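# Transfer 96-well plate from shaker S1 to nest N1

## Task

Carry the 96-well plate off plate shaker S1 and set it into plate nest N1. It must rest level within the nest's locating features, and its A1 well (the plate's clipped corner) must be at the nest corner labelled A1. It only counts if the plate stays there without the robot holding it. At the end, open the gripper and pull the arm away.

## Robot and tools

ROBOT AND FRAME. Two 6-joint arms, left_arm and right_arm, each carry a parallel gripper. All poses use a single scene frame: origin on the table surface midway between the arms, +z up, +x out across the table, and left_arm on the +y side. The arm names do not indicate which side of a camera image they appear on. Reported hand positions can be somewhat off, more so at long reach. The idle arm may be parked out of the way.

GRIPPER GEOMETRY. The fingers point along the gripper's +z axis and close along its y axis. end_effector_position is the spot between the pads when shut. Closed fingertips stick out about 33 mm past that point, open ones about 9 mm; closing pushes the tips roughly 24 mm further from the arm, so keep that clearance above a surface.

THE 20-NUMBER ROW. Every command row has 20 numbers, both arms always included: left_arm x, y, z, qw, qx, qy, qz, gripper position, force_limit, speed, then the same ten for right_arm. x, y, z (metres) and the quaternion (w first) are an absolute target pose for that gripper's end_effector_position and end_effector_quat_wxyz in the scene frame, not offsets. The last three of each arm lie in [-1, 1]. position: +1 fully open (140 mm), about -0.8 pads touching, -1 close until blocked. force_limit: about 14 N at -1, 60 N at 0, 107 N at +1 (parts up to 40 mm wide). speed: pad gap changes about 30 mm/s at -1, 140 at 0, 250 at +1. Resending an arm's last three numbers leaves its fingers alone; a 0 is a real command. To keep an orientation, repeat your own intended quaternion each row rather than the drifting reported one. To hold an arm still, resend its full last reported pose plus its finger numbers.

execute_actions(actions): a list of actions run in sequence. Each action is a list of up to 15 rows, one per control step of 1/30 s; if fewer, the final row repeats to fill 15. An empty list simply returns state and images. A target more than 0.6 m from the gripper's current position along any of its own axes gets that action refused for both arms; if the first action fails this or anything is malformed, nothing runs. Each step, the commanded pose is clipped to at most 70 mm and 16 degrees from the measured pose, and damped inverse kinematics favours position over orientation. After an action the arm stops at its last clipped pose, so distant goals need further actions. Hand target lines show where each gripper is being driven.

move(target, speed, stop_force, blocking): target is one 20-number row of absolute poses as above. Each gripper travels a straight line; paths finish together, lasting 0.5 to 10 s (cut off at 10 s). speed: 0.002 to 0.5 m/s, default 0.25; turning rate up to twice that in rad/s. Paths ignore obstacles and the other arm, and grippers lag or overshoot, especially with a nearly straight arm. stop_force (20 to 80 N, one value for both arms, not allowed before 0.2 s of scene time) ends an arm's path when its joint-torque-estimated push against the motion exceeds that value for 2 steps; the gripper then backs to where it was 2 steps earlier and holds. Pressure can briefly exceed the value, so go very slowly. Don't rely on it if the gripper rotates during the move, and omit it when pulling away from something the gripper is pressing. A pose within 1.5 mm and 0.5 degrees counts as stationary. blocking=false returns after 0.5 s while motion continues (not combinable with stop_force); then only wait or stop are accepted until it ends. Result adds a move: line: endings done, off_target, moving, held, fault, contact (contact outranks held, done, off_target); limits=paced means the pose was clipped, limits=held means a check blocked steps. Distance to each pose is given.

wait(seconds): 0 to 10; lets the scene run with last commands held, returns early if a move finishes. stop(): brakes a running move; needs room; fingers keep going. zoom_image(camera, region): camera is cam_high, cam_low, cam_left_wrist or cam_right_wrist; region [x0, y0, x1, y1] in pixels from top-left, at most 504 by 504. finished_scene(scene): integer, irreversible; ends the current scene and reports success.

GRIPPING. Send position -1 and confirm object_status reads 2. Codes: 0 moving, 1 blocked while opening, 2 blocked while closing, 3 reached target or pads met. position_measured is in counts: 3 open, 230 pads met. To squeeze harder, raise force_limit and toggle position between -1 and -0.98.

CAMERAS. Images arrive in order cam_high (672x504), cam_low (672x504), cam_left_wrist (504x504), cam_right_wrist (504x504). Pinhole calibrations for fixed cameras and fisheye for wrist cameras are supplied; actual poses may deviate by a couple of degrees and millimetres.

SAFETY. Arms are stiff: commanding even slightly beyond a firm contact can fault. Torque fault at joint load limits (waist 309, shoulder 309, elbow 145, forearm roll 40.9, wrist pitch 40.9, wrist roll 40.9 N m, held weight included) or any external force of 144 N stops that arm for 10 s and drops the rest of the call. Never let arms collide or press on each other. Never knock anything off the table. Brief disturbances may tug a held part or nudge loose items. A pose unreachable line means clearance checks altered a command. MOTOR HOT warns of heating under load; OVER-TEMPERATURE FAULT brakes that arm until cool. The robot keeps its last command while you compose replies. Avoid drops, slips and slams; move smoothly.

Each tool is called after "Request:" as a command line: name --argument value for each argument, lists and objects as JSON in quotes; but a table of rows of numbers goes row by row, as --pt "numbers of a row", without its own name.

## Session

Request:
execute_actions --actions '[]'

Scene clock: 0.00 s.
left_arm: end_effector_position=(+0.1638, +0.7692, +0.1830) position_measured=3 object_status=3 end_effector_quat_wxyz=(-0.036, +0.989, +0.138, +0.044) end_effector_velocity=(+0.000, -0.000, +0.000) end_effector_angular_velocity=(-0.000, -0.001, -0.001) | right_arm: end_effector_position=(+0.6792, -0.6043, +0.3227) position_measured=3 object_status=3 end_effector_quat_wxyz=(+0.001, +0.999, +0.043, +0.001) end_effector_velocity=(-0.000, +0.002, +0.000) end_effector_angular_velocity=(+0.001, -0.001, +0.003)
Joint positions: left_arm=[ 0.611 -0.425  2.369  0.041  1.09   1.776] | right_arm=[-0.054  0.163  1.605 -0.002  1.372  1.518]
Joint velocities: left_arm=[-0.001 -0.     0.    -0.001 -0.     0.001] | right_arm=[ 0.003 -0.    -0.     0.001 -0.    -0.   ]
Hand target (left_arm): +0.164, +0.769, +0.183; -0.036, +0.989, +0.138, +0.044
Hand target (right_arm): +0.679, -0.604, +0.323; +0.001, +0.999, +0.043, +0.001

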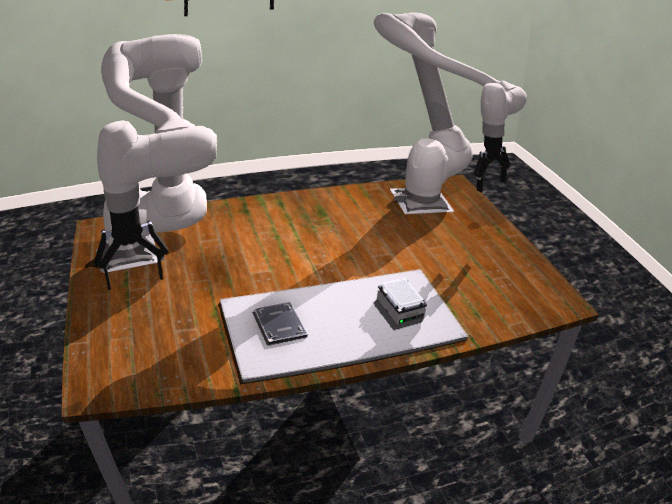

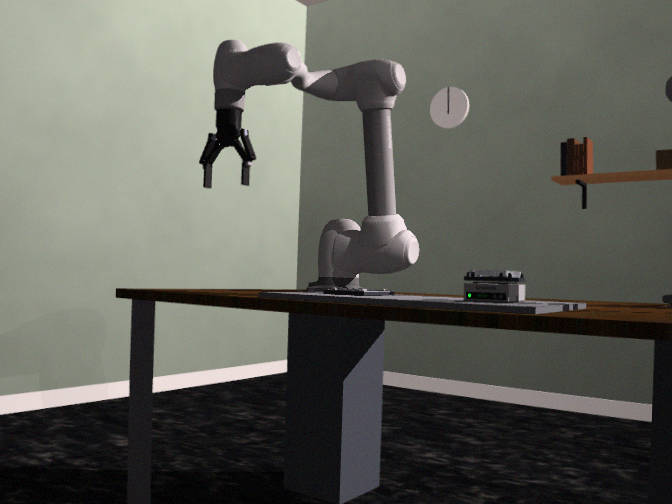

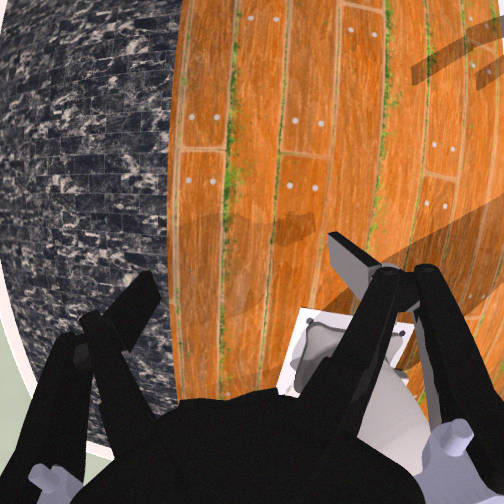

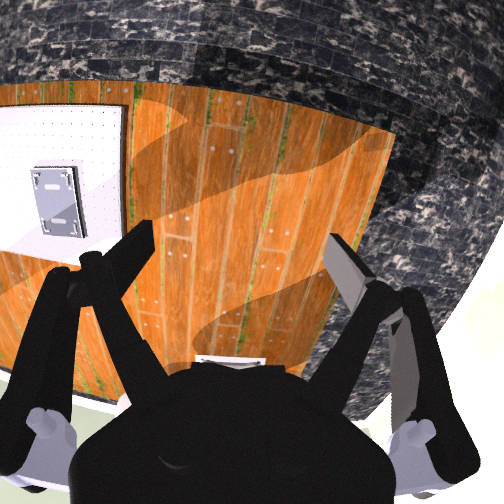

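Request:
zoom_image --camera "cam_high" --region '[210, 260, 480, 390]'

Request:
zoom_image --camera "cam_low" --region '[300, 250, 600, 330]'

Region (210, 260, 480, 390) of cam_high's 672x504 image, scaled by 1.867, with more detail than that image has; it fills the top 243 rows of this view, and the rest is white.

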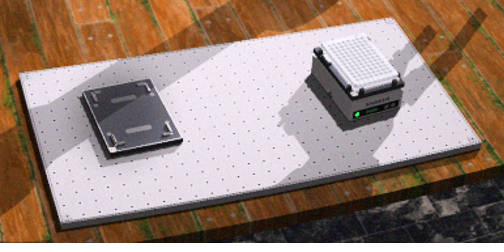

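Region (300, 250, 600, 330) of cam_low's 672x504 image, scaled by 1.680, with more detail than that image has; it fills the top 134 rows of this view, and the rest is white.

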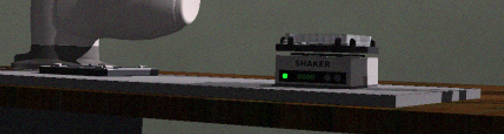

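Request:
move --target '[0.5,0.2,0.3,0,1,0,0,1,0,0,0.6792,-0.6043,0.3227,0.001,0.999,0.043,0.001,1,0,0]' --speed 0.4

Request:
zoom_image --camera "cam_left_wrist" --region '[100, 50, 400, 350]'

action 0: the call puts the target (left_arm/x, left_arm/y, left_arm/z) 0.632 m from left_arm's end_effector_position in the last result along the gripper's own y axis as it stood there; a target may be at most 0.6 m away along each of those axes, so nothing of the call was run and nothing moved. Command a nearer target, and go on from there in a later call.

Region (100, 50, 400, 350) of cam_left_wrist's 504x504 image, scaled by 1.680, with more detail than that image has.

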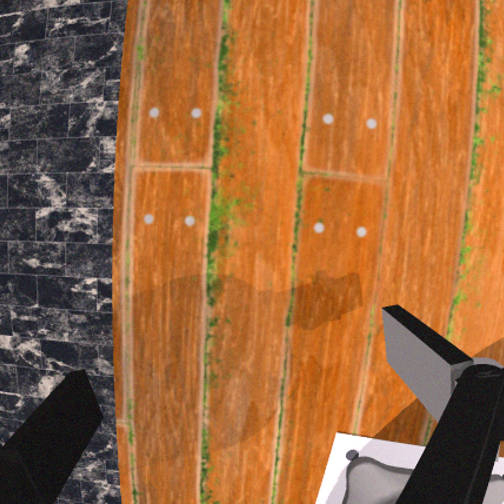

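Request:
move --target '[0.53,0.25,0.3,0,1,0,0,1,0,0,0.6792,-0.6043,0.3227,0.001,0.999,0.043,0.001,1,0,0]' --speed 0.4

Scene clock: 12.80 s.
left_arm: end_effector_position=(+0.5297, +0.2513, +0.3000) position_measured=3 object_status=3 end_effector_quat_wxyz=(-0.002, +1.000, -0.000, -0.001) end_effector_velocity=(+0.000, -0.000, -0.000) end_effector_angular_velocity=(+0.000, +0.001, -0.000) | right_arm: end_effector_position=(+0.6792, -0.6043, +0.3227) position_measured=3 object_status=3 end_effector_quat_wxyz=(+0.001, +0.999, +0.043, +0.001) end_effector_velocity=(-0.000, +0.001, +0.000) end_effector_angular_velocity=(+0.000, -0.001, +0.001)
Joint positions: left_arm=[-0.441  0.24   1.551  0.002  1.353  1.018] | right_arm=[-0.054  0.163  1.604 -0.002  1.372  1.517]
Joint velocities: left_arm=[ 0.     0.001 -0.001  0.     0.     0.   ] | right_arm=[ 0.001 -0.     0.     0.    -0.001  0.   ]
Hand target (left_arm): +0.530, +0.251, +0.300; -0.002, +1.000, -0.000, -0.001
Hand target (right_arm): +0.679, -0.604, +0.323; +0.001, +0.999, +0.043, +0.001
Off the commanded pose (left_arm): 0.001 m, 0 deg.
Off the commanded pose (right_arm): 0.000 m, 0 deg.
move: done; limits=paced
camera_calibration (this result's frames):
cam_left_wrist: T_world_to_cam=[[-0.190003, -0.981189, 0.0341721, 0.324053], [-0.91946, 0.190038, 0.344208, 0.349291], [-0.344227, 0.0339809, -0.938271, 0.63076], [0, 0, 0, 1]] pos_world=[0.599855, 0.230145, 0.460521]
cam_right_wrist: T_world_to_cam=[[0.175336, -0.984056, 0.029832, -0.734156], [-0.884659, -0.144185, 0.443384, 0.36633], [-0.432013, -0.104132, -0.895835, 0.69123], [0, 0, 0, 1]] pos_world=[0.751422, -0.597652, 0.478705]

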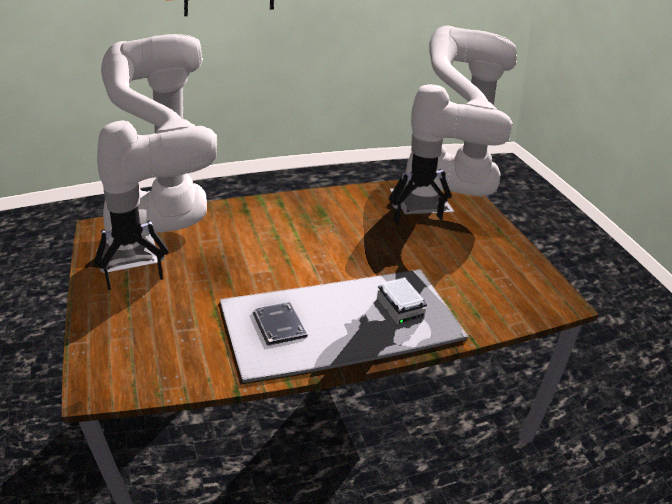

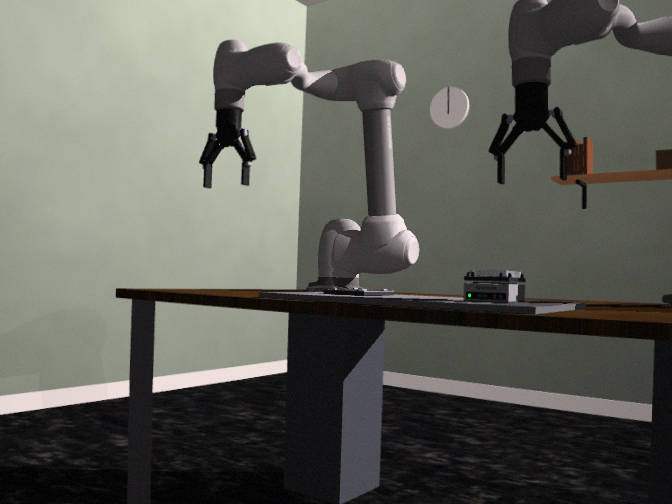

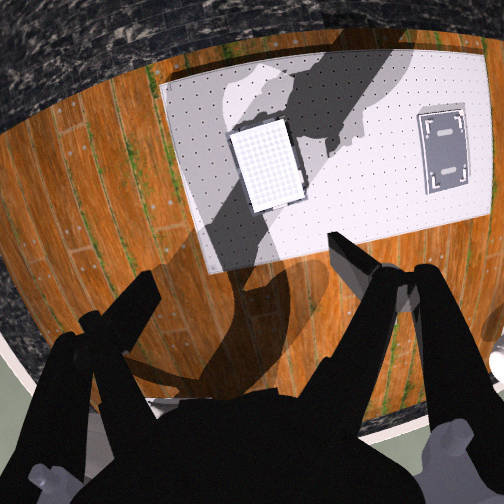

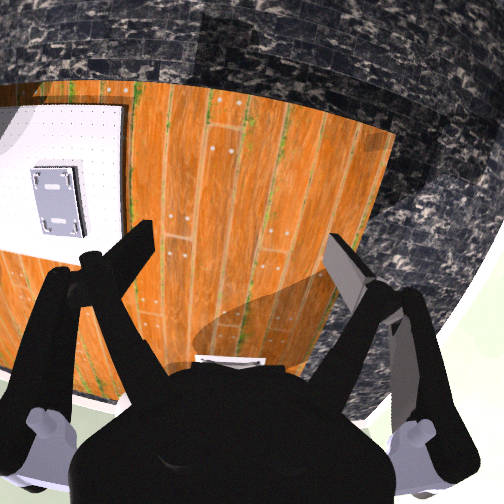

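Request:
zoom_image --camera "cam_left_wrist" --region '[210, 100, 330, 220]'

Request:
zoom_image --camera "cam_left_wrist" --region '[390, 90, 504, 204]'

Region (210, 100, 330, 220) of cam_left_wrist's 504x504 image, scaled by 4.200, with more detail than that image has.

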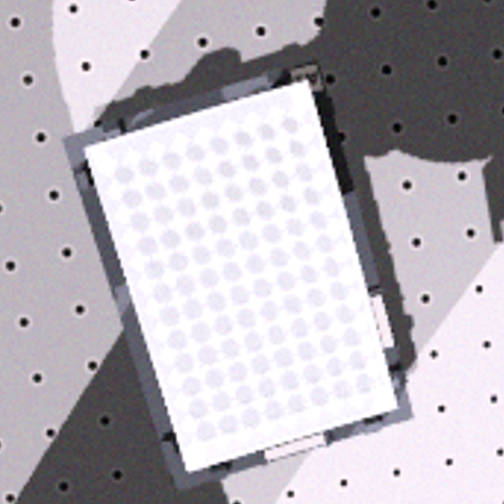

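Region (390, 90, 504, 204) of cam_left_wrist's 504x504 image, scaled by 4.421, with more detail than that image has.

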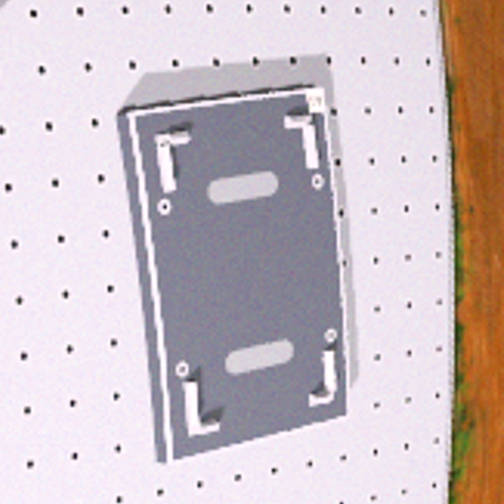

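Request:
move --target '[0.594,0.199,0.14,0,0.9986,0.052,0,0.5,0,0,0.6792,-0.6043,0.3227,0.001,0.999,0.043,0.001,1,0,0]'

Request:
zoom_image --camera "cam_high" --region '[340, 220, 480, 350]'

Request:
zoom_image --camera "cam_low" --region '[420, 200, 580, 320]'

Scene clock: 23.80 s.
left_arm: end_effector_position=(+0.5938, +0.1991, +0.1401) position_measured=66 object_status=3 end_effector_quat_wxyz=(+0.000, +0.999, +0.052, +0.000) end_effector_velocity=(+0.001, +0.000, -0.001) end_effector_angular_velocity=(+0.001, -0.001, -0.001) | right_arm: end_effector_position=(+0.6792, -0.6043, +0.3227) position_measured=3 object_status=3 end_effector_quat_wxyz=(+0.001, +0.999, +0.043, +0.001) end_effector_velocity=(-0.000, -0.000, +0.000) end_effector_angular_velocity=(+0.000, +0.000, -0.001)
Joint positions: left_arm=[-0.454  0.447  1.565  0.     1.129  0.901] | right_arm=[-0.054  0.163  1.604 -0.002  1.372  1.517]
Joint velocities: left_arm=[ 0.     0.001 -0.     0.001 -0.001  0.   ] | right_arm=[-0.    -0.    -0.     0.     0.001  0.   ]
Hand target (left_arm): +0.594, +0.199, +0.140; -0.000, +0.999, +0.052, +0.000
Hand target (right_arm): +0.679, -0.604, +0.323; +0.001, +0.999, +0.043, +0.001
Off the commanded pose (left_arm): 0.000 m, 0 deg.
Off the commanded pose (right_arm): 0.000 m, 0 deg.
move: done
camera_calibration (this result's frames):
cam_left_wrist: T_world_to_cam=[[-0.0866083, -0.995542, 0.0373548, 0.231562], [-0.934827, 0.0941735, 0.342388, 0.501614], [-0.344379, -0.00526673, -0.938816, 0.51255], [0, 0, 0, 1]] pos_world=[0.665489, 0.18599, 0.300794]
cam_right_wrist: T_world_to_cam=[[0.175337, -0.984056, 0.029832, -0.734156], [-0.884659, -0.144186, 0.443383, 0.36633], [-0.432013, -0.104133, -0.895835, 0.69123], [0, 0, 0, 1]] pos_world=[0.751422, -0.597651, 0.478705]

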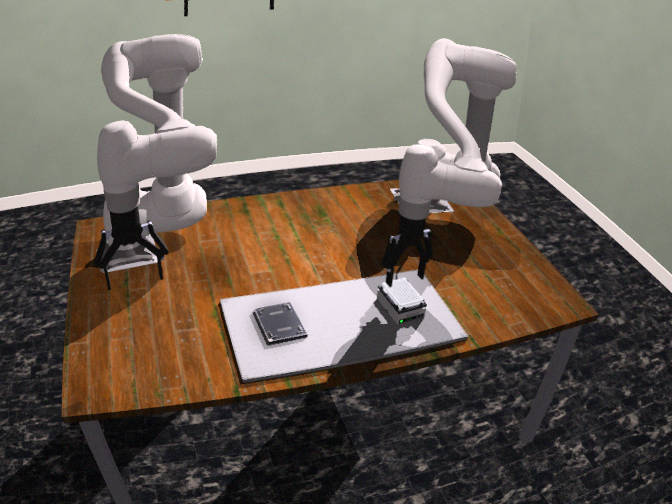

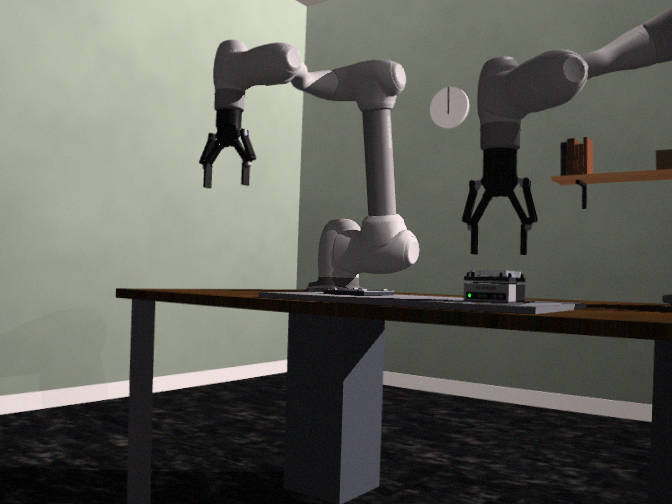

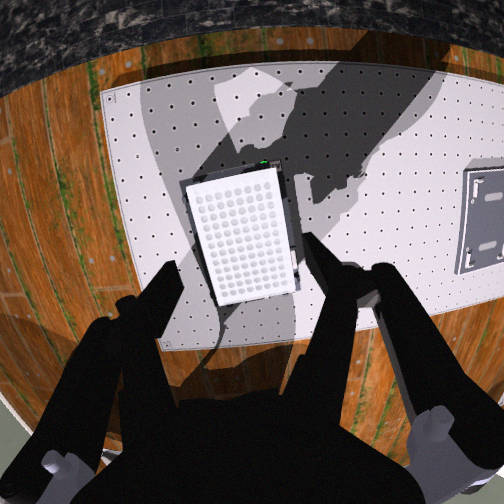

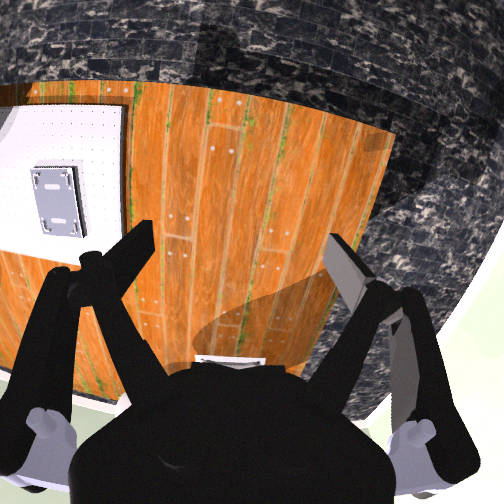

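Region (340, 220, 480, 350) of cam_high's 672x504 image, scaled by 3.600, with more detail than that image has; it fills the top 468 rows of this view, and the rest is white.

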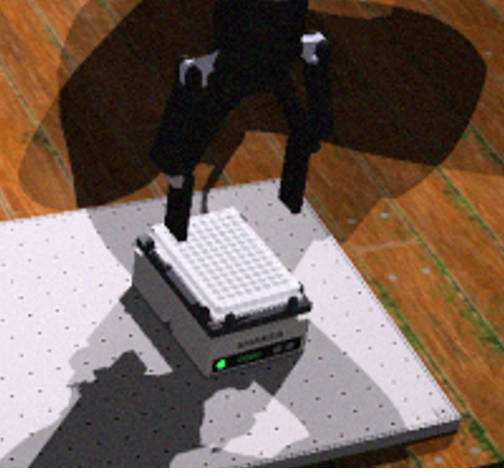

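Region (420, 200, 580, 320) of cam_low's 672x504 image, scaled by 3.150, with more detail than that image has; it fills the top 378 rows of this view, and the rest is white.

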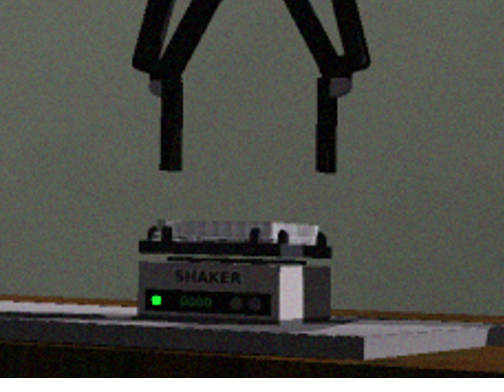

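Request:
move --target '[0.594,0.199,0.096,0,0.9986,0.052,0,0.5,0,0,0.6792,-0.6043,0.3227,0.001,0.999,0.043,0.001,1,0,0]' --speed 0.08

Request:
execute_actions --actions '[[[0.594,0.199,0.096,0,0.9986,0.052,0,-1,0,0,0.6792,-0.6043,0.3227,0.001,0.999,0.043,0.001,1,0,0]],[[0.594,0.199,0.096,0,0.9986,0.052,0,-1,0,0,0.6792,-0.6043,0.3227,0.001,0.999,0.043,0.001,1,0,0]]]'

Request:
zoom_image --camera "cam_low" --region '[420, 200, 580, 320]'

Scene clock: 30.23 s.
left_arm: end_effector_position=(+0.5940, +0.1991, +0.0961) position_measured=66 object_status=3 end_effector_quat_wxyz=(-0.000, +0.999, +0.052, +0.000) end_effector_velocity=(-0.001, -0.001, -0.001) end_effector_angular_velocity=(-0.001, +0.001, +0.001) | right_arm: end_effector_position=(+0.6792, -0.6043, +0.3227) position_measured=3 object_status=3 end_effector_quat_wxyz=(+0.001, +0.999, +0.043, +0.001) end_effector_velocity=(+0.000, -0.001, +0.000) end_effector_angular_velocity=(-0.001, -0.001, -0.001)
Joint positions: left_arm=[-0.454  0.48   1.603  0.     1.059  0.901] | right_arm=[-0.054  0.163  1.604 -0.002  1.372  1.517]
Joint velocities: left_arm=[-0.001  0.     0.001 -0.002 -0.001 -0.001] | right_arm=[-0.001 -0.    -0.    -0.001 -0.001 -0.   ]
Hand target (left_arm): +0.594, +0.199, +0.096; -0.000, +0.999, +0.052, +0.000
Hand target (right_arm): +0.679, -0.604, +0.323; +0.001, +0.999, +0.043, +0.001
Off the commanded pose (left_arm): 0.000 m, 0 deg.
Off the commanded pose (right_arm): 0.000 m, 0 deg.
move: done
camera_calibration (this result's frames):
cam_left_wrist: T_world_to_cam=[[-0.0869058, -0.99552, 0.0372371, 0.233325], [-0.93481, 0.0944122, 0.342368, 0.516802], [-0.34435, -0.00505588, -0.938828, 0.471194], [0, 0, 0, 1]] pos_world=[0.665645, 0.18587, 0.256745]
cam_right_wrist: T_world_to_cam=[[0.175338, -0.984056, 0.0298326, -0.734156], [-0.884659, -0.144186, 0.443384, 0.366329], [-0.432013, -0.104134, -0.895835, 0.691229], [0, 0, 0, 1]] pos_world=[0.751422, -0.597651, 0.478705]

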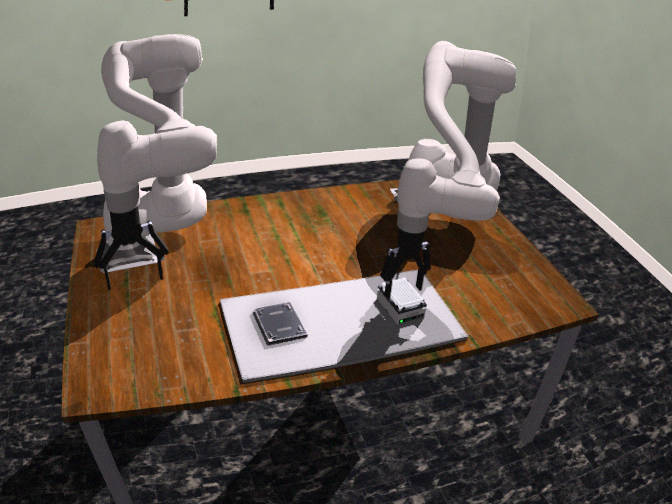

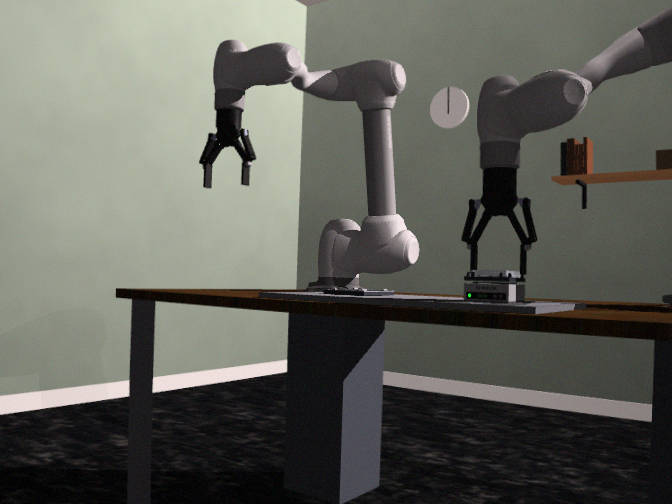

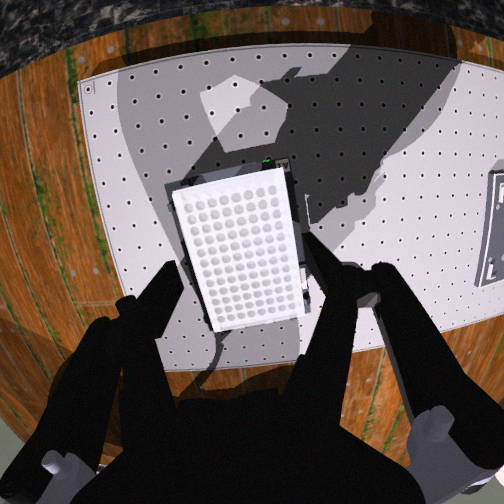

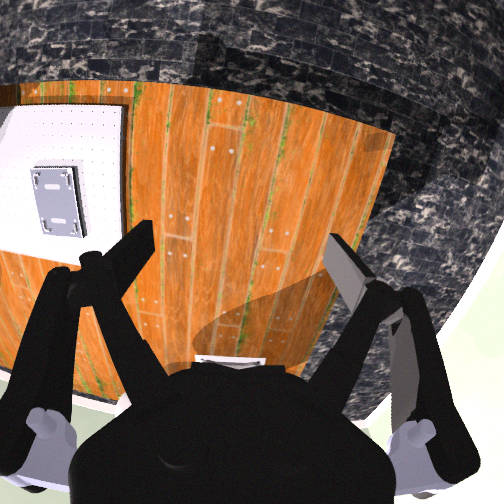

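Scene clock: 31.23 s.
left_arm: end_effector_position=(+0.5940, +0.1990, +0.0960) position_measured=106 object_status=2 end_effector_quat_wxyz=(+0.000, +0.999, +0.052, +0.000) end_effector_velocity=(+0.000, +0.000, +0.000) end_effector_angular_velocity=(+0.000, -0.000, -0.000) | right_arm: end_effector_position=(+0.6792, -0.6043, +0.3227) position_measured=3 object_status=3 end_effector_quat_wxyz=(+0.001, +0.999, +0.043, +0.001) end_effector_velocity=(-0.000, +0.002, +0.000) end_effector_angular_velocity=(+0.001, -0.000, +0.002)
Joint positions: left_arm=[-0.454  0.48   1.603 -0.     1.059  0.901] | right_arm=[-0.054  0.163  1.604 -0.002  1.372  1.517]
Joint velocities: left_arm=[ 0.001  0.    -0.     0.     0.     0.   ] | right_arm=[ 0.003 -0.     0.     0.001 -0.     0.   ]
Hand target (left_arm): +0.594, +0.199, +0.096; +0.000, +0.999, +0.052, +0.000
Hand target (right_arm): +0.679, -0.604, +0.323; +0.001, +0.999, +0.043, +0.001
Off the commanded pose (left_arm): 0.000 m, 0 deg.
Off the commanded pose (right_arm): 0.000 m, 0 deg.
camera_calibration (this result's frames):
cam_left_wrist: T_world_to_cam=[[-0.0869383, -0.995512, 0.0373868, 0.233244], [-0.934792, 0.0944944, 0.342395, 0.516828], [-0.344391, -0.00518165, -0.938812, 0.471218], [0, 0, 0, 1]] pos_world=[0.665687, 0.185802, 0.256706]
cam_right_wrist: T_world_to_cam=[[0.175338, -0.984056, 0.0298325, -0.734156], [-0.884659, -0.144186, 0.443384, 0.366329], [-0.432013, -0.104134, -0.895835, 0.691229], [0, 0, 0, 1]] pos_world=[0.751422, -0.597651, 0.478705]

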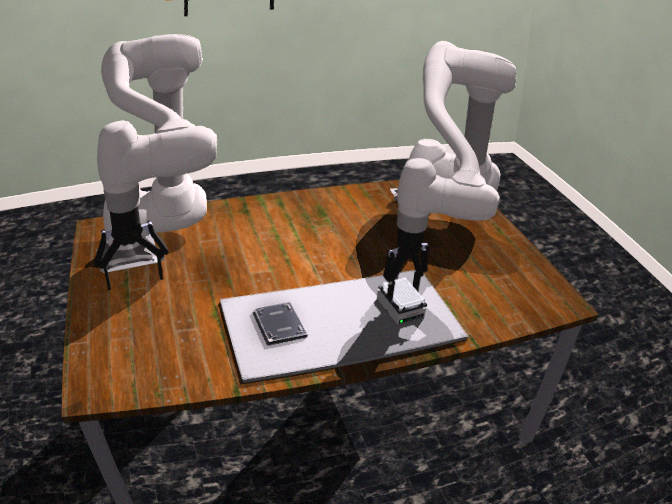

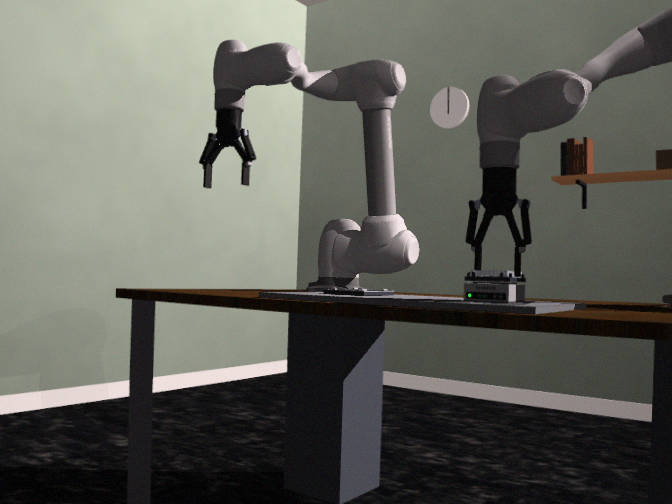

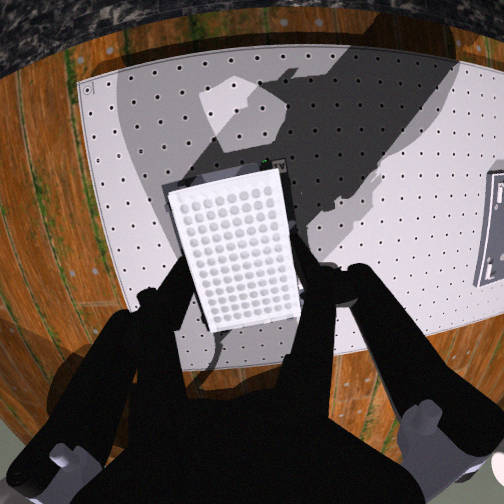

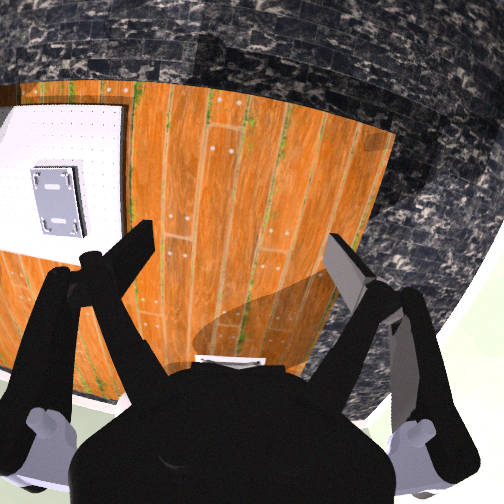

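Region (420, 200, 580, 320) of cam_low's 672x504 image, scaled by 3.150, with more detail than that image has; it fills the top 378 rows of this view, and the rest is white.

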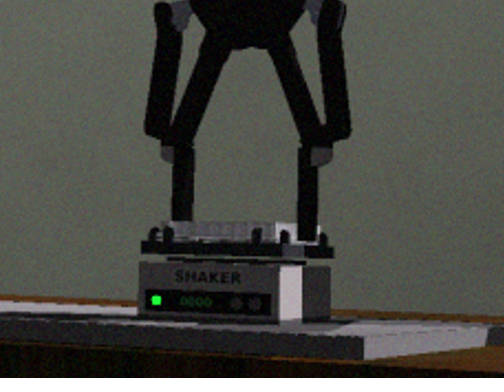

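Request:
move --target '[0.594,0.199,0.16,0,0.9986,0.052,0,-1,0,0,0.6792,-0.6043,0.3227,0.001,0.999,0.043,0.001,1,0,0]' --speed 0.1

Request:
move --target '[0.53,-0.172,0.2,0,0.9986,0.052,0,-1,0,0,0.4,-0.75,0.3227,0.001,0.999,0.043,0.001,1,0,0]'

Request:
zoom_image --camera "cam_left_wrist" --region '[100, 30, 400, 330]'

Scene clock: 46.60 s.
left_arm: end_effector_position=(+0.5968, +0.1790, +0.1469) position_measured=210 object_status=2 end_effector_quat_wxyz=(+0.023, +0.998, +0.057, +0.004) end_effector_velocity=(+0.001, -0.000, +0.000) end_effector_angular_velocity=(-0.002, -0.001, +0.001) | right_arm: end_effector_position=(+0.6792, -0.6043, +0.3227) position_measured=3 object_status=3 end_effector_quat_wxyz=(+0.001, +0.999, +0.043, +0.001) end_effector_velocity=(+0.000, -0.001, -0.000) end_effector_angular_velocity=(-0.001, -0.000, -0.001)
Joint positions: left_arm=[-0.459  0.446  1.554 -0.037  1.109  0.901] | right_arm=[-0.054  0.163  1.604 -0.002  1.372  1.517]
Joint velocities: left_arm=[ 0.    -0.    -0.    -0.001 -0.002 -0.   ] | right_arm=[-0.001  0.     0.    -0.001 -0.001  0.   ]
Hand target (left_arm): +0.597, +0.179, +0.147; +0.023, +0.998, +0.057, +0.004
Hand target (right_arm): +0.679, -0.604, +0.323; +0.001, +0.999, +0.043, +0.001
Off the commanded pose (left_arm): 0.024 m, 3 deg.
Off the commanded pose (right_arm): 0.000 m, 0 deg.
FORCE FAULT: contact force on the left arm reached its limit, and that arm stopped for 10 seconds. The contact can be on any part of that arm, not only on its tool. That time counts as 19 of the actions that you can send in this scene. That arm's remaining commands of this call were not run. That arm holds still and accepts commands again. Move the arm away from the contact; if what it grips holds it there, let go first. Pushing or pulling that hard again can fault the arm again.
move: fault (left_arm)
camera_calibration (this result's frames):
cam_left_wrist: T_world_to_cam=[[-0.0773794, -0.993631, 0.0819116, 0.199108], [-0.939005, 0.100245, 0.328969, 0.507365], [-0.335085, -0.05146, -0.940781, 0.522843], [0, 0, 0, 1]] pos_world=[0.667022, 0.173885, 0.308665]
cam_right_wrist: T_world_to_cam=[[0.175338, -0.984056, 0.0298324, -0.734156], [-0.884659, -0.144186, 0.443384, 0.366329], [-0.432013, -0.104134, -0.895835, 0.691229], [0, 0, 0, 1]] pos_world=[0.751422, -0.597651, 0.478705]

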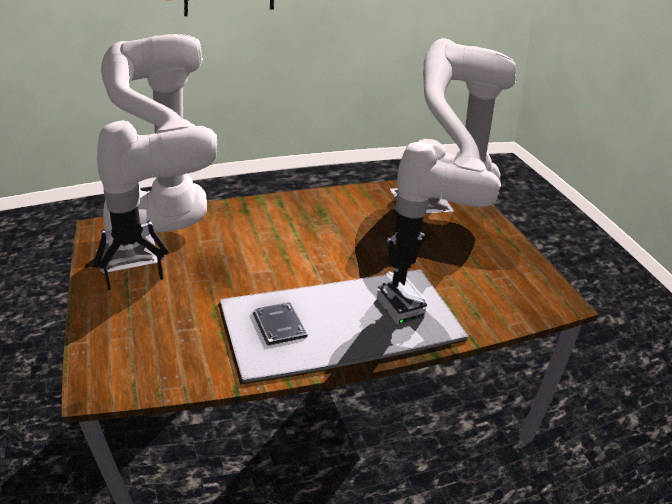

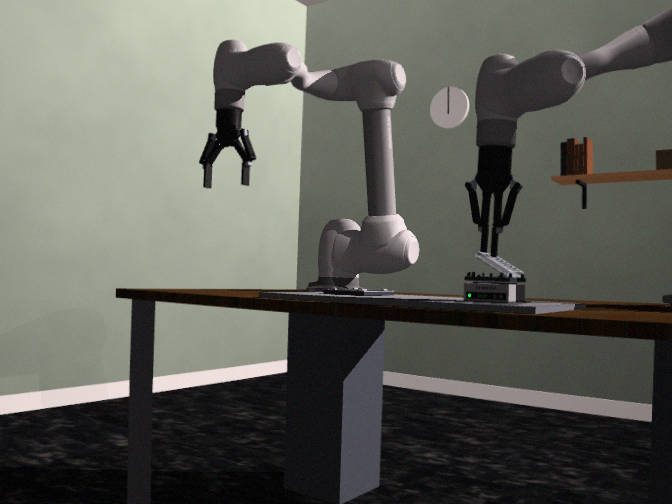

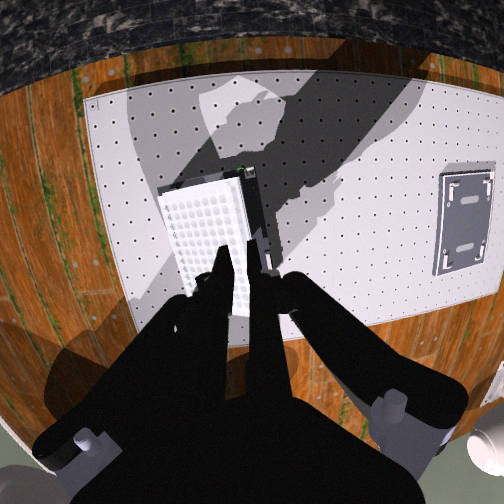

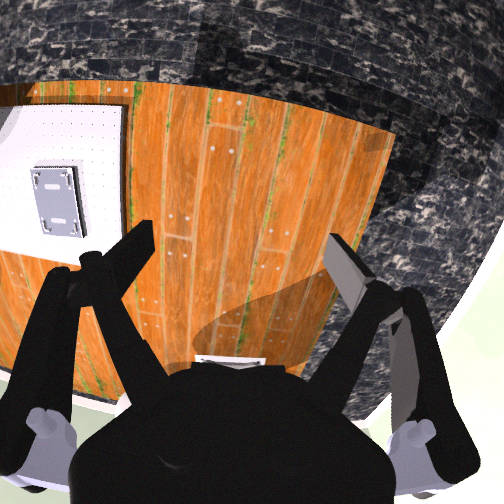

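not run: a fault stop came before this call.

Region (100, 30, 400, 330) of cam_left_wrist's 504x504 image, scaled by 1.680, with more detail than that image has.

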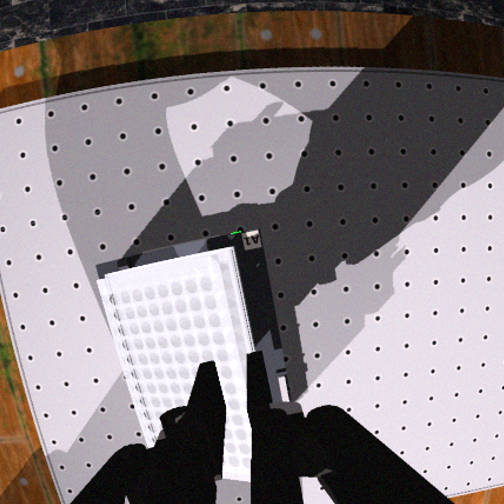

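Request:
move --target '[0.597,0.179,0.147,0,0.9986,0.052,0,0.2,0,-0.5,0.6792,-0.6043,0.3227,0.001,0.999,0.043,0.001,1,0,0]' --speed 0.05

Request:
move --target '[0.57,0.199,0.24,0,0.9986,0.052,0,0.5,0,0,0.6792,-0.6043,0.3227,0.001,0.999,0.043,0.001,1,0,0]' --speed 0.1

Request:
zoom_image --camera "cam_left_wrist" --region '[170, 120, 340, 300]'

Request:
zoom_image --camera "cam_high" --region '[350, 250, 460, 340]'

Request:
zoom_image --camera "cam_low" --region '[440, 230, 550, 320]'

Scene clock: 54.57 s.
left_arm: end_effector_position=(+0.5970, +0.1790, +0.1470) position_measured=104 object_status=0 end_effector_quat_wxyz=(-0.000, +0.999, +0.052, +0.000) end_effector_velocity=(+0.000, -0.000, -0.000) end_effector_angular_velocity=(-0.000, -0.001, +0.000) | right_arm: end_effector_position=(+0.6792, -0.6043, +0.3227) position_measured=3 object_status=3 end_effector_quat_wxyz=(+0.001, +0.999, +0.043, +0.001) end_effector_velocity=(-0.000, -0.001, +0.000) end_effector_angular_velocity=(+0.000, +0.000, -0.001)
Joint positions: left_arm=[-0.473  0.461  1.53   0.     1.15   0.882] | right_arm=[-0.054  0.163  1.604 -0.002  1.372  1.517]
Joint velocities: left_arm=[ 0.     0.    -0.     0.    -0.001 -0.   ] | right_arm=[-0.001 -0.     0.     0.     0.001  0.   ]
Hand target (left_arm): +0.597, +0.179, +0.147; -0.000, +0.999, +0.052, +0.000
Hand target (right_arm): +0.679, -0.604, +0.323; +0.001, +0.999, +0.043, +0.001
Off the commanded pose (left_arm): 0.000 m, 0 deg.
Off the commanded pose (right_arm): 0.000 m, 0 deg.
move: done
camera_calibration (this result's frames):
cam_left_wrist: T_world_to_cam=[[-0.0868875, -0.995522, 0.0372434, 0.211732], [-0.934808, 0.0943972, 0.342379, 0.50409], [-0.344362, -0.00506691, -0.938823, 0.519973], [0, 0, 0, 1]] pos_world=[0.668683, 0.165834, 0.307687]
cam_right_wrist: T_world_to_cam=[[0.175338, -0.984056, 0.0298323, -0.734156], [-0.884659, -0.144186, 0.443384, 0.366329], [-0.432013, -0.104133, -0.895835, 0.69123], [0, 0, 0, 1]] pos_world=[0.751422, -0.597651, 0.478705]

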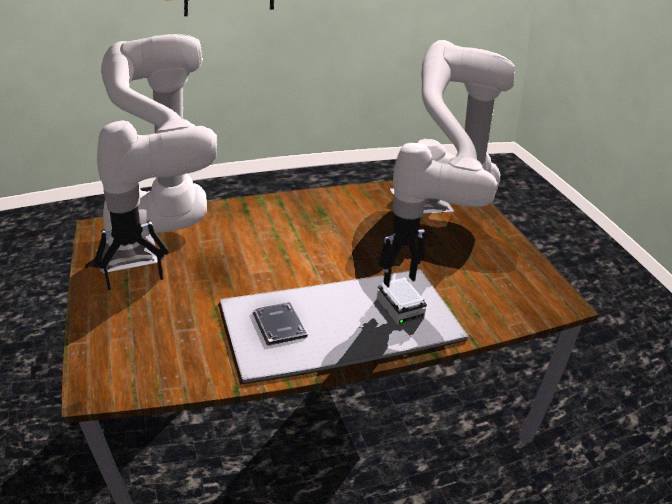

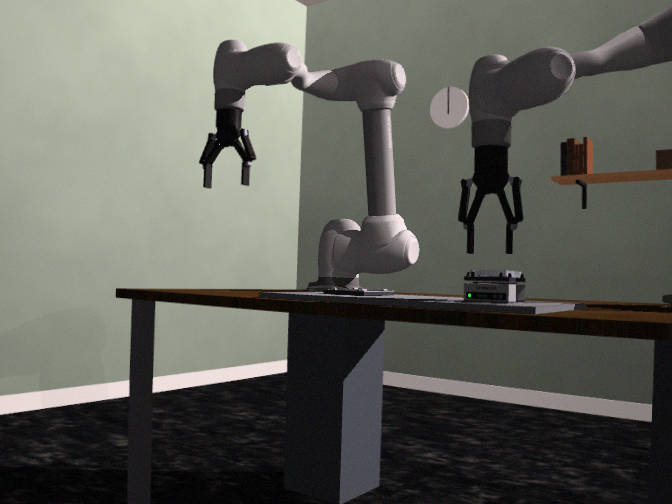

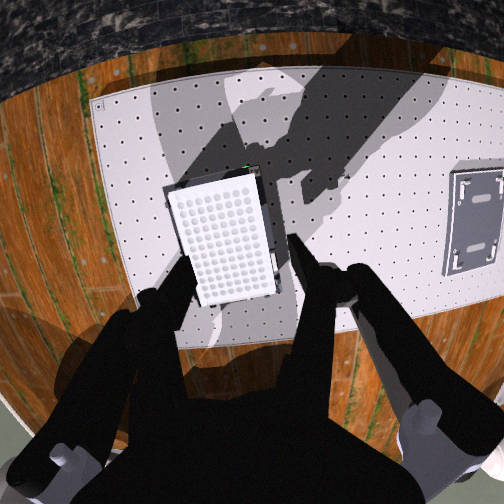

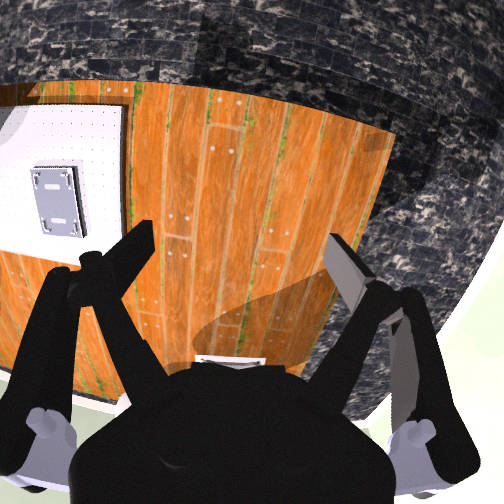

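Scene clock: 55.87 s.
left_arm: end_effector_position=(+0.5701, +0.1989, +0.2399) position_measured=66 object_status=3 end_effector_quat_wxyz=(+0.000, +0.999, +0.052, -0.000) end_effector_velocity=(-0.000, -0.000, +0.001) end_effector_angular_velocity=(-0.000, -0.001, -0.001) | right_arm: end_effector_position=(+0.6792, -0.6043, +0.3227) position_measured=3 object_status=3 end_effector_quat_wxyz=(+0.001, +0.999, +0.043, +0.001) end_effector_velocity=(-0.000, +0.001, +0.000) end_effector_angular_velocity=(+0.001, +0.000, +0.000)
Joint positions: left_arm=[-0.471  0.359  1.504 -0.     1.279  0.884] | right_arm=[-0.054  0.163  1.604 -0.002  1.372  1.517]
Joint velocities: left_arm=[-0.    -0.001 -0.001  0.     0.001  0.   ] | right_arm=[ 0.    -0.001  0.     0.001  0.001 -0.   ]
Hand target (left_arm): +0.570, +0.199, +0.240; +0.000, +0.999, +0.052, -0.000
Hand target (right_arm): +0.679, -0.604, +0.323; +0.001, +0.999, +0.043, +0.001
Off the commanded pose (left_arm): 0.000 m, 0 deg.
Off the commanded pose (right_arm): 0.000 m, 0 deg.
move: done
camera_calibration (this result's frames):
cam_left_wrist: T_world_to_cam=[[-0.0870916, -0.995499, 0.0373634, 0.225812], [-0.934733, 0.094631, 0.342519, 0.445131], [-0.344513, -0.00509431, -0.938768, 0.598094], [0, 0, 0, 1]] pos_world=[0.641797, 0.185719, 0.400568]
cam_right_wrist: T_world_to_cam=[[0.175338, -0.984056, 0.0298323, -0.734156], [-0.884659, -0.144186, 0.443384, 0.366329], [-0.432013, -0.104134, -0.895835, 0.69123], [0, 0, 0, 1]] pos_world=[0.751422, -0.597651, 0.478705]

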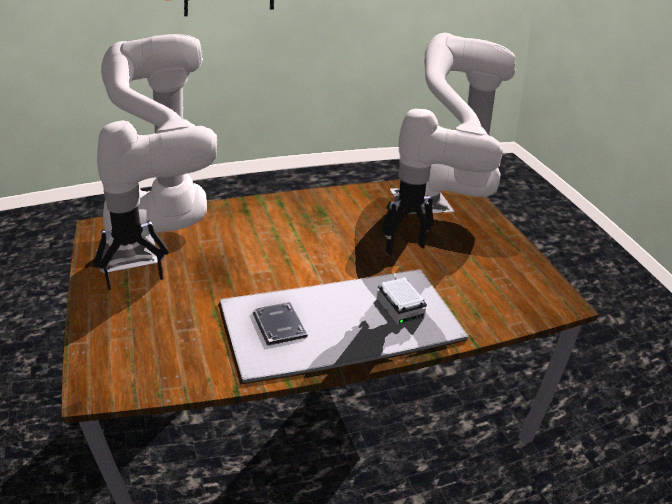

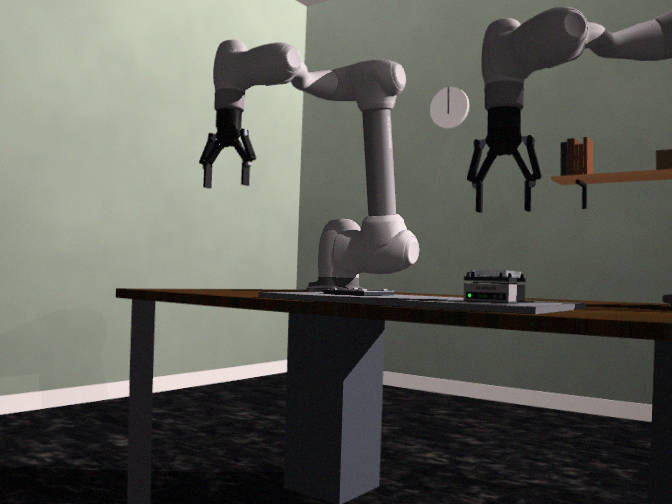

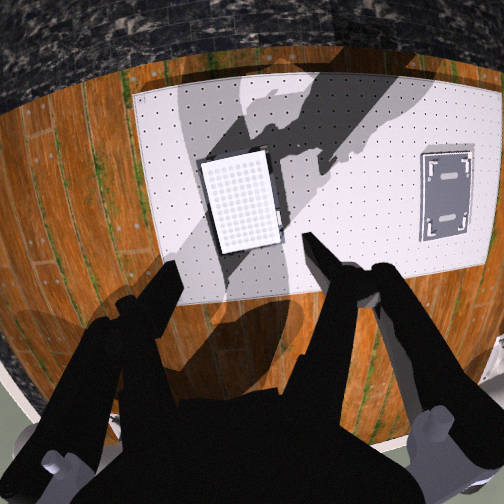

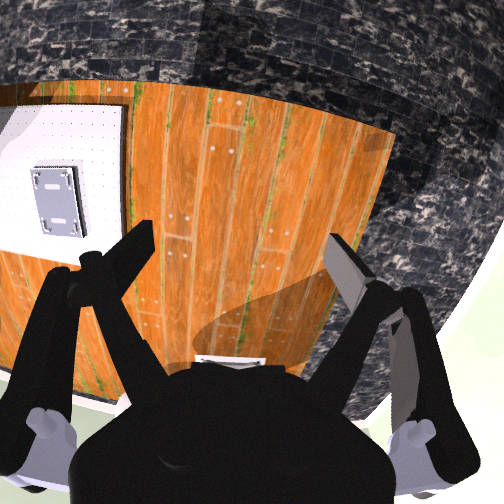

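Region (170, 120, 340, 300) of cam_left_wrist's 504x504 image, scaled by 2.800, with more detail than that image has.

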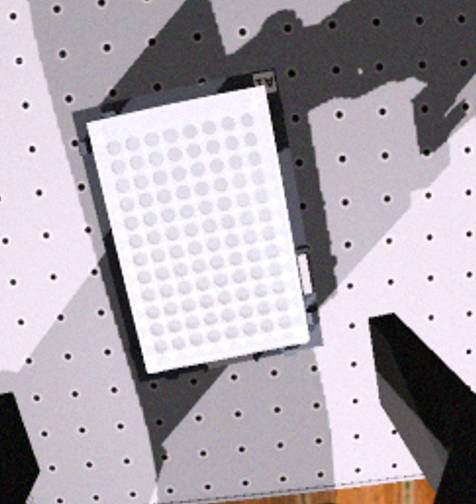

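Region (350, 250, 460, 340) of cam_high's 672x504 image, scaled by 4.582, with more detail than that image has; it fills the top 412 rows of this view, and the rest is white.

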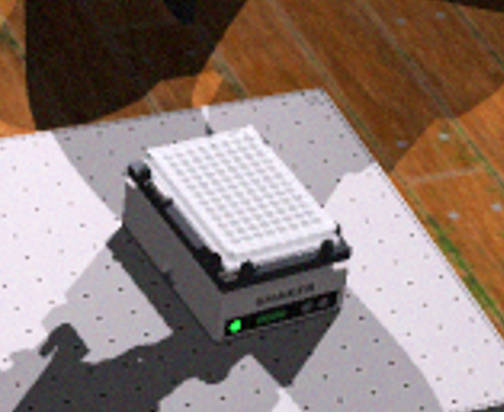

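Region (440, 230, 550, 320) of cam_low's 672x504 image, scaled by 4.582, with more detail than that image has; it fills the top 412 rows of this view, and the rest is white.

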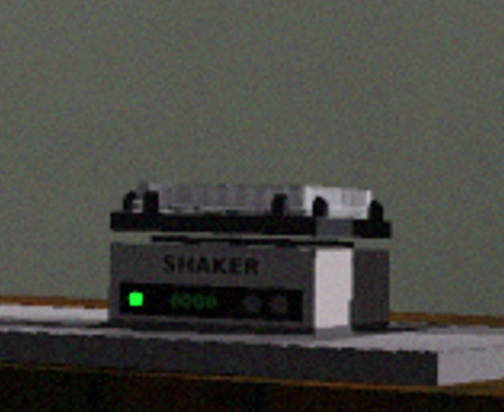

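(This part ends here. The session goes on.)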